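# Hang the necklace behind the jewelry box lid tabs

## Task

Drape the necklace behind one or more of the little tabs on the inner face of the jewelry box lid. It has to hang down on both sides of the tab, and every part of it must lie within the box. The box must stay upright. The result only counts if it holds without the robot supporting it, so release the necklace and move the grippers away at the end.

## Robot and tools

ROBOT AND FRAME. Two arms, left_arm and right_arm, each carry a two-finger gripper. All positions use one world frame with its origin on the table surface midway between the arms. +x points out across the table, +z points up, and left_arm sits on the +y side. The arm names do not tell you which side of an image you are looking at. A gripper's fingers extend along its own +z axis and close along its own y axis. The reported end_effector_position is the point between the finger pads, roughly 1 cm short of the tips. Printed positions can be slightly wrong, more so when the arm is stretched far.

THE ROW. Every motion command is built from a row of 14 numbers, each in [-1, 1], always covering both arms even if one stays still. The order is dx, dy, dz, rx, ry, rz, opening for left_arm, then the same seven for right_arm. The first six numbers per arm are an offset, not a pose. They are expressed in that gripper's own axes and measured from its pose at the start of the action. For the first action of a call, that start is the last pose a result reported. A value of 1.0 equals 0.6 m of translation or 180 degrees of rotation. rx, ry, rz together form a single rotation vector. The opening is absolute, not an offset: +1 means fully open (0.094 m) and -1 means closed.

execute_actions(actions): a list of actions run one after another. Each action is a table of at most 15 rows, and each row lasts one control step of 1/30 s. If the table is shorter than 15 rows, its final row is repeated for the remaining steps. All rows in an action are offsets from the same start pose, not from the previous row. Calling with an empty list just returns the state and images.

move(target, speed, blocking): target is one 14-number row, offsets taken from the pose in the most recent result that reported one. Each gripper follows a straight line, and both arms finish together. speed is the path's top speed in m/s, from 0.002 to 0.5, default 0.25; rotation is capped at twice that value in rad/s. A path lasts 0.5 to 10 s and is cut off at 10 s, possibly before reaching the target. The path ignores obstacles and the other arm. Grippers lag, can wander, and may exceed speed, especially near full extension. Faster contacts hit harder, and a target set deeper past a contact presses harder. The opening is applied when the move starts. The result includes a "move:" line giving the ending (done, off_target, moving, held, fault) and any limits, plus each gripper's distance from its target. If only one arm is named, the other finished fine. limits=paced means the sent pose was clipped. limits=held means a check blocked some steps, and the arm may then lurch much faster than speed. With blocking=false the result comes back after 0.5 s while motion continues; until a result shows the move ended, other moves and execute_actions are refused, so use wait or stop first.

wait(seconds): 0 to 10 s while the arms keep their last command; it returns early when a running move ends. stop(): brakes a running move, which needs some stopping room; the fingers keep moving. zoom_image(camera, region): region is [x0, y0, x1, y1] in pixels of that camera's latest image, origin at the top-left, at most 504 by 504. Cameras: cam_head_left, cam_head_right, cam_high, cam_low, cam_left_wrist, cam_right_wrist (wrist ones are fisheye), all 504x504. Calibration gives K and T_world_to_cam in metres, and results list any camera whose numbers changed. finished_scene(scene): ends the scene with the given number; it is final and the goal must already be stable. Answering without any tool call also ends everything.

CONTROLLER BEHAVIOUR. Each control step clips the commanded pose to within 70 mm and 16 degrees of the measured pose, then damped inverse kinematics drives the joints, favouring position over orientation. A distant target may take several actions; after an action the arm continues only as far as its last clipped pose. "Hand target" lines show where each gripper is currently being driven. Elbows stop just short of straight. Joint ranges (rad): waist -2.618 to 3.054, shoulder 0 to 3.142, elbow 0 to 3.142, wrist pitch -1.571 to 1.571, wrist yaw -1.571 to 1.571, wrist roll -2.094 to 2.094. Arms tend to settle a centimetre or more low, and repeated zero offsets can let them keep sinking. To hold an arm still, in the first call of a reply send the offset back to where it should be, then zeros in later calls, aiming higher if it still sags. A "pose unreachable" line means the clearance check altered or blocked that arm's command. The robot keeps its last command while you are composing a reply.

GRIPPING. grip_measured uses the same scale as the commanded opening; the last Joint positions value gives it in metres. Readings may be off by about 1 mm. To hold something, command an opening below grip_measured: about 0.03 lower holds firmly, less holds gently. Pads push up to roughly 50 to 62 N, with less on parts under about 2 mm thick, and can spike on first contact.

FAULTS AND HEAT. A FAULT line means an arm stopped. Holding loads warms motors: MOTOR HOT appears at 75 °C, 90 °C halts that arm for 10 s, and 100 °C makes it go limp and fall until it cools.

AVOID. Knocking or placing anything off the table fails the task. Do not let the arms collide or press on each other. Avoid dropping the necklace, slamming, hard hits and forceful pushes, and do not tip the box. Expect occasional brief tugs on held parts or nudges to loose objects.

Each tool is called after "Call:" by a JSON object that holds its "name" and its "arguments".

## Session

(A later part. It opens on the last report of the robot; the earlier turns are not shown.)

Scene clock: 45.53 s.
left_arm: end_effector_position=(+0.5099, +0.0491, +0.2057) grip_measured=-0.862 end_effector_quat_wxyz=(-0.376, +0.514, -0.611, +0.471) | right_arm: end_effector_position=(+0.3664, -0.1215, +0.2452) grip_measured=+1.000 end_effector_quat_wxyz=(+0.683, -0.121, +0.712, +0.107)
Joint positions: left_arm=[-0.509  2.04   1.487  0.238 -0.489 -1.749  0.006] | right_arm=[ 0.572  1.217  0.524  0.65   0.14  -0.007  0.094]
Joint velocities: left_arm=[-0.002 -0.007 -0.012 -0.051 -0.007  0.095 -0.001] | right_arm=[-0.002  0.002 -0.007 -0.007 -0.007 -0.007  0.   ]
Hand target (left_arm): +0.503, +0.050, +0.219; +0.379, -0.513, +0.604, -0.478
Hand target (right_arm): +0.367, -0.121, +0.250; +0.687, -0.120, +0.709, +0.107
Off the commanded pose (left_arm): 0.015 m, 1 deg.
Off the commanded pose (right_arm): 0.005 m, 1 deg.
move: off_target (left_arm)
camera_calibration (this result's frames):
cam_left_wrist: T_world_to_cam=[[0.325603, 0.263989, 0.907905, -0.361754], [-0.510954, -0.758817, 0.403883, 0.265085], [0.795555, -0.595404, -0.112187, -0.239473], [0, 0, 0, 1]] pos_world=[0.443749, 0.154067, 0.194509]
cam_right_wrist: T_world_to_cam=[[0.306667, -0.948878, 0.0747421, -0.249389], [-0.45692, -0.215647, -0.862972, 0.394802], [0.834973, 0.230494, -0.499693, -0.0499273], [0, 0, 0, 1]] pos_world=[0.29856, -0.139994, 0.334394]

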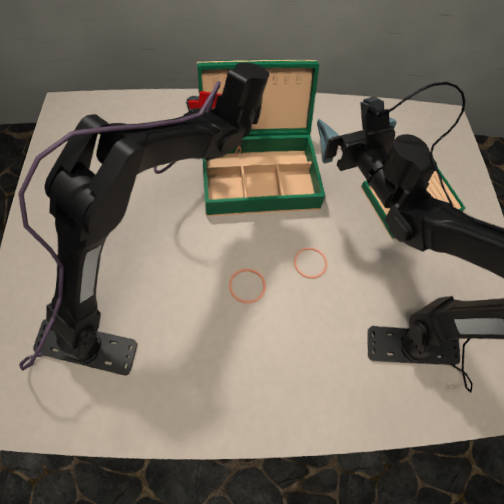

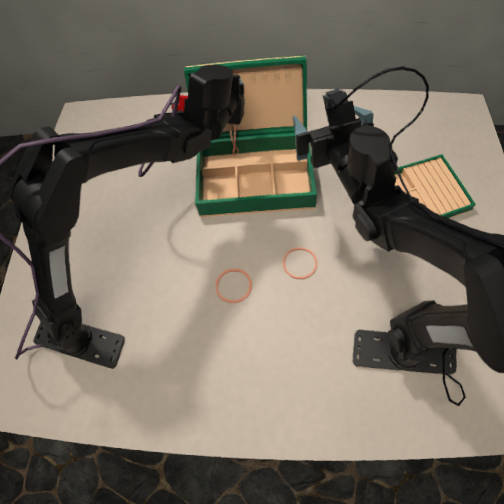

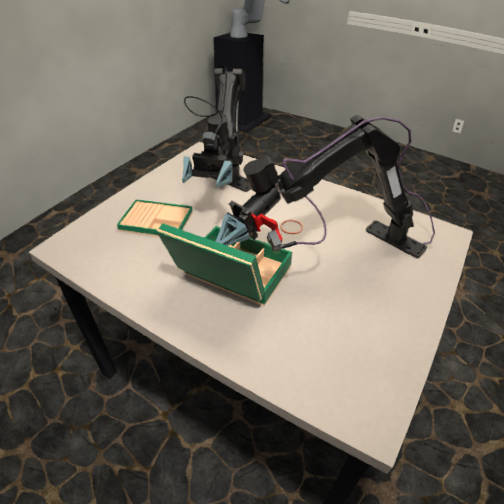

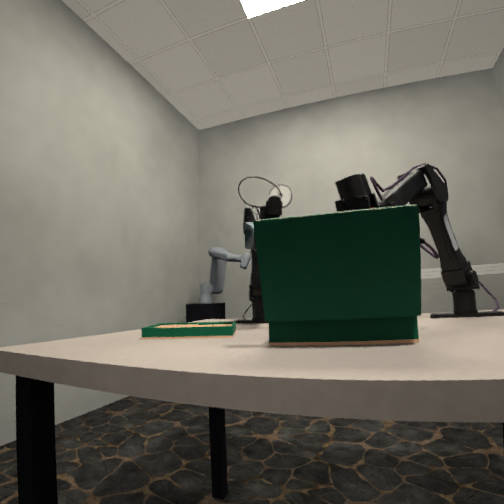

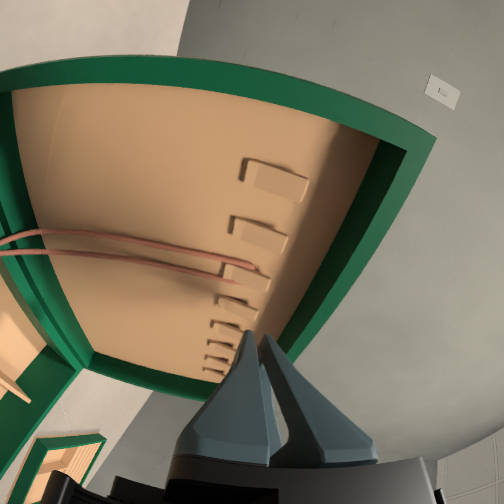

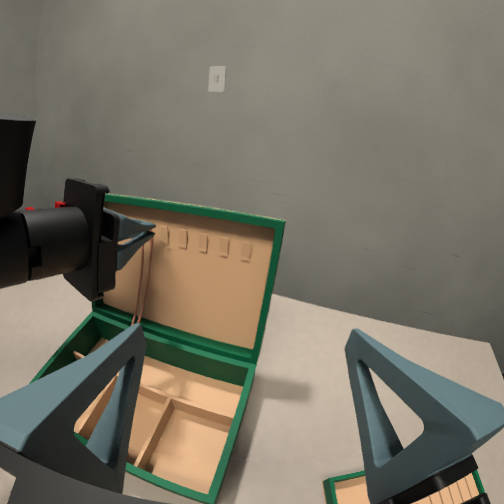

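Call:
{"name": "move", "arguments": {"target": [-0.27,0,-0.33,0,0,0,-0.86, -0.008,-0.12,-0.05,0,0,0,1]}}

Call:
{"name": "finished_scene", "arguments": {"scene": 1}}

Scene clock: 47.60 s.
left_arm: end_effector_position=(+0.3558, +0.2401, +0.2616) grip_measured=-0.862 end_effector_quat_wxyz=(-0.371, +0.516, -0.607, +0.477) | right_arm: end_effector_position=(+0.3660, -0.1957, +0.2479) grip_measured=+1.000 end_effector_quat_wxyz=(+0.678, -0.118, +0.717, +0.108)
Joint positions: left_arm=[-0.288  1.058  0.741  0.034 -0.272 -1.691  0.006] | right_arm=[ 0.243  1.087  0.481  0.548 -0.186 -0.016  0.094]
Joint velocities: left_arm=[-0.002 -0.007 -0.002 -0.095  0.007  0.051  0.   ] | right_arm=[-0.012  0.002  0.007 -0.022  0.022 -0.007  0.   ]
Hand target (left_arm): +0.354, +0.245, +0.259; +0.376, -0.514, +0.611, -0.471
Hand target (right_arm): +0.362, -0.198, +0.252; +0.683, -0.122, +0.712, +0.105
Off the commanded pose (left_arm): 0.008 m, 1 deg.
Off the commanded pose (right_arm): 0.007 m, 1 deg.
move: done
camera_calibration (this result's frames):
cam_left_wrist: T_world_to_cam=[[0.324952, 0.277637, 0.90406, -0.414787], [-0.513675, -0.750824, 0.415212, 0.30476], [0.794068, -0.599317, -0.101367, 0.00175495], [0, 0, 0, 1]] pos_world=[0.28994, 0.345033, 0.24863]
cam_right_wrist: T_world_to_cam=[[0.30493, -0.949996, 0.0672719, -0.317583], [-0.470988, -0.211817, -0.856332, 0.385191], [0.827761, 0.229437, -0.512026, -0.0257082], [0, 0, 0, 1]] pos_world=[0.299541, -0.214214, 0.338052]

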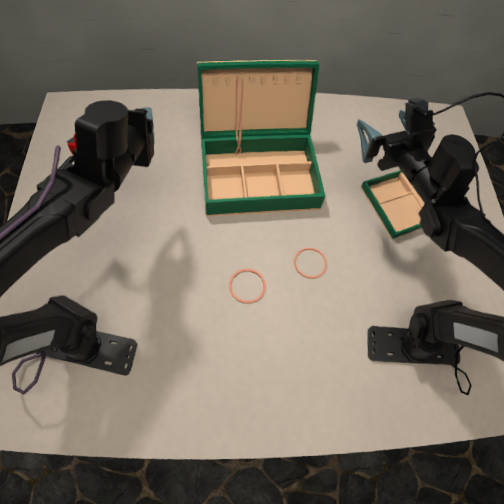

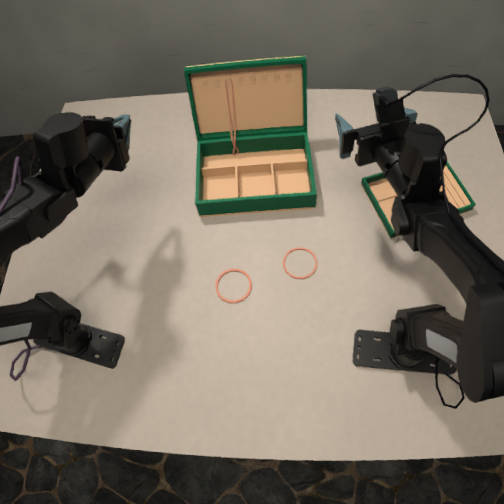

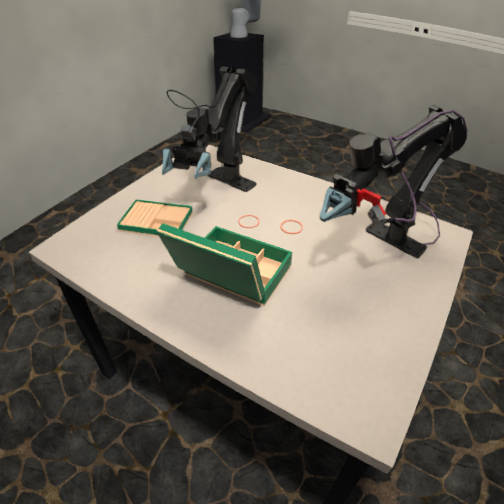

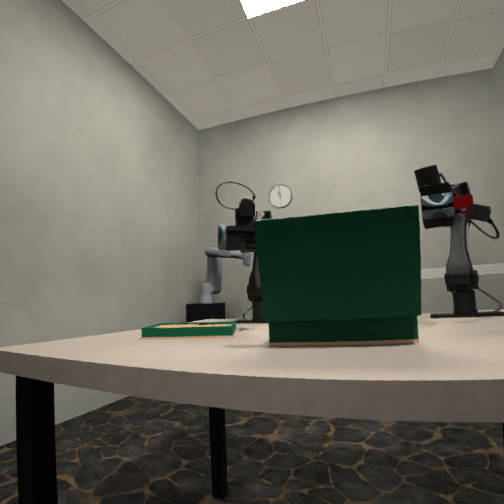

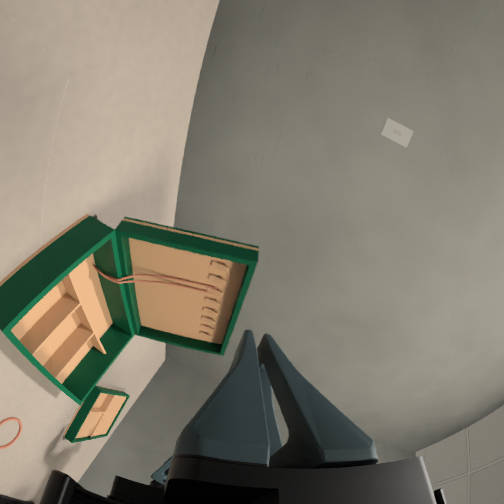

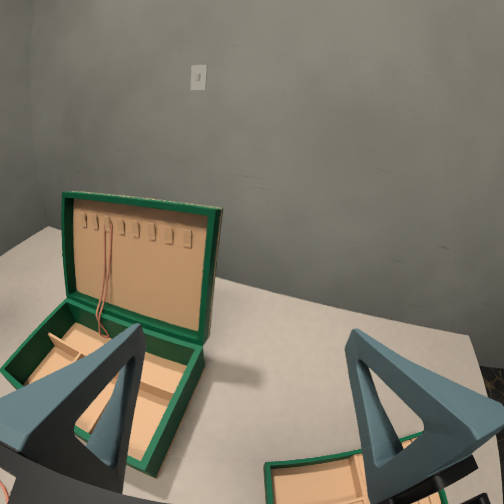

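The scene is finished: the task was done.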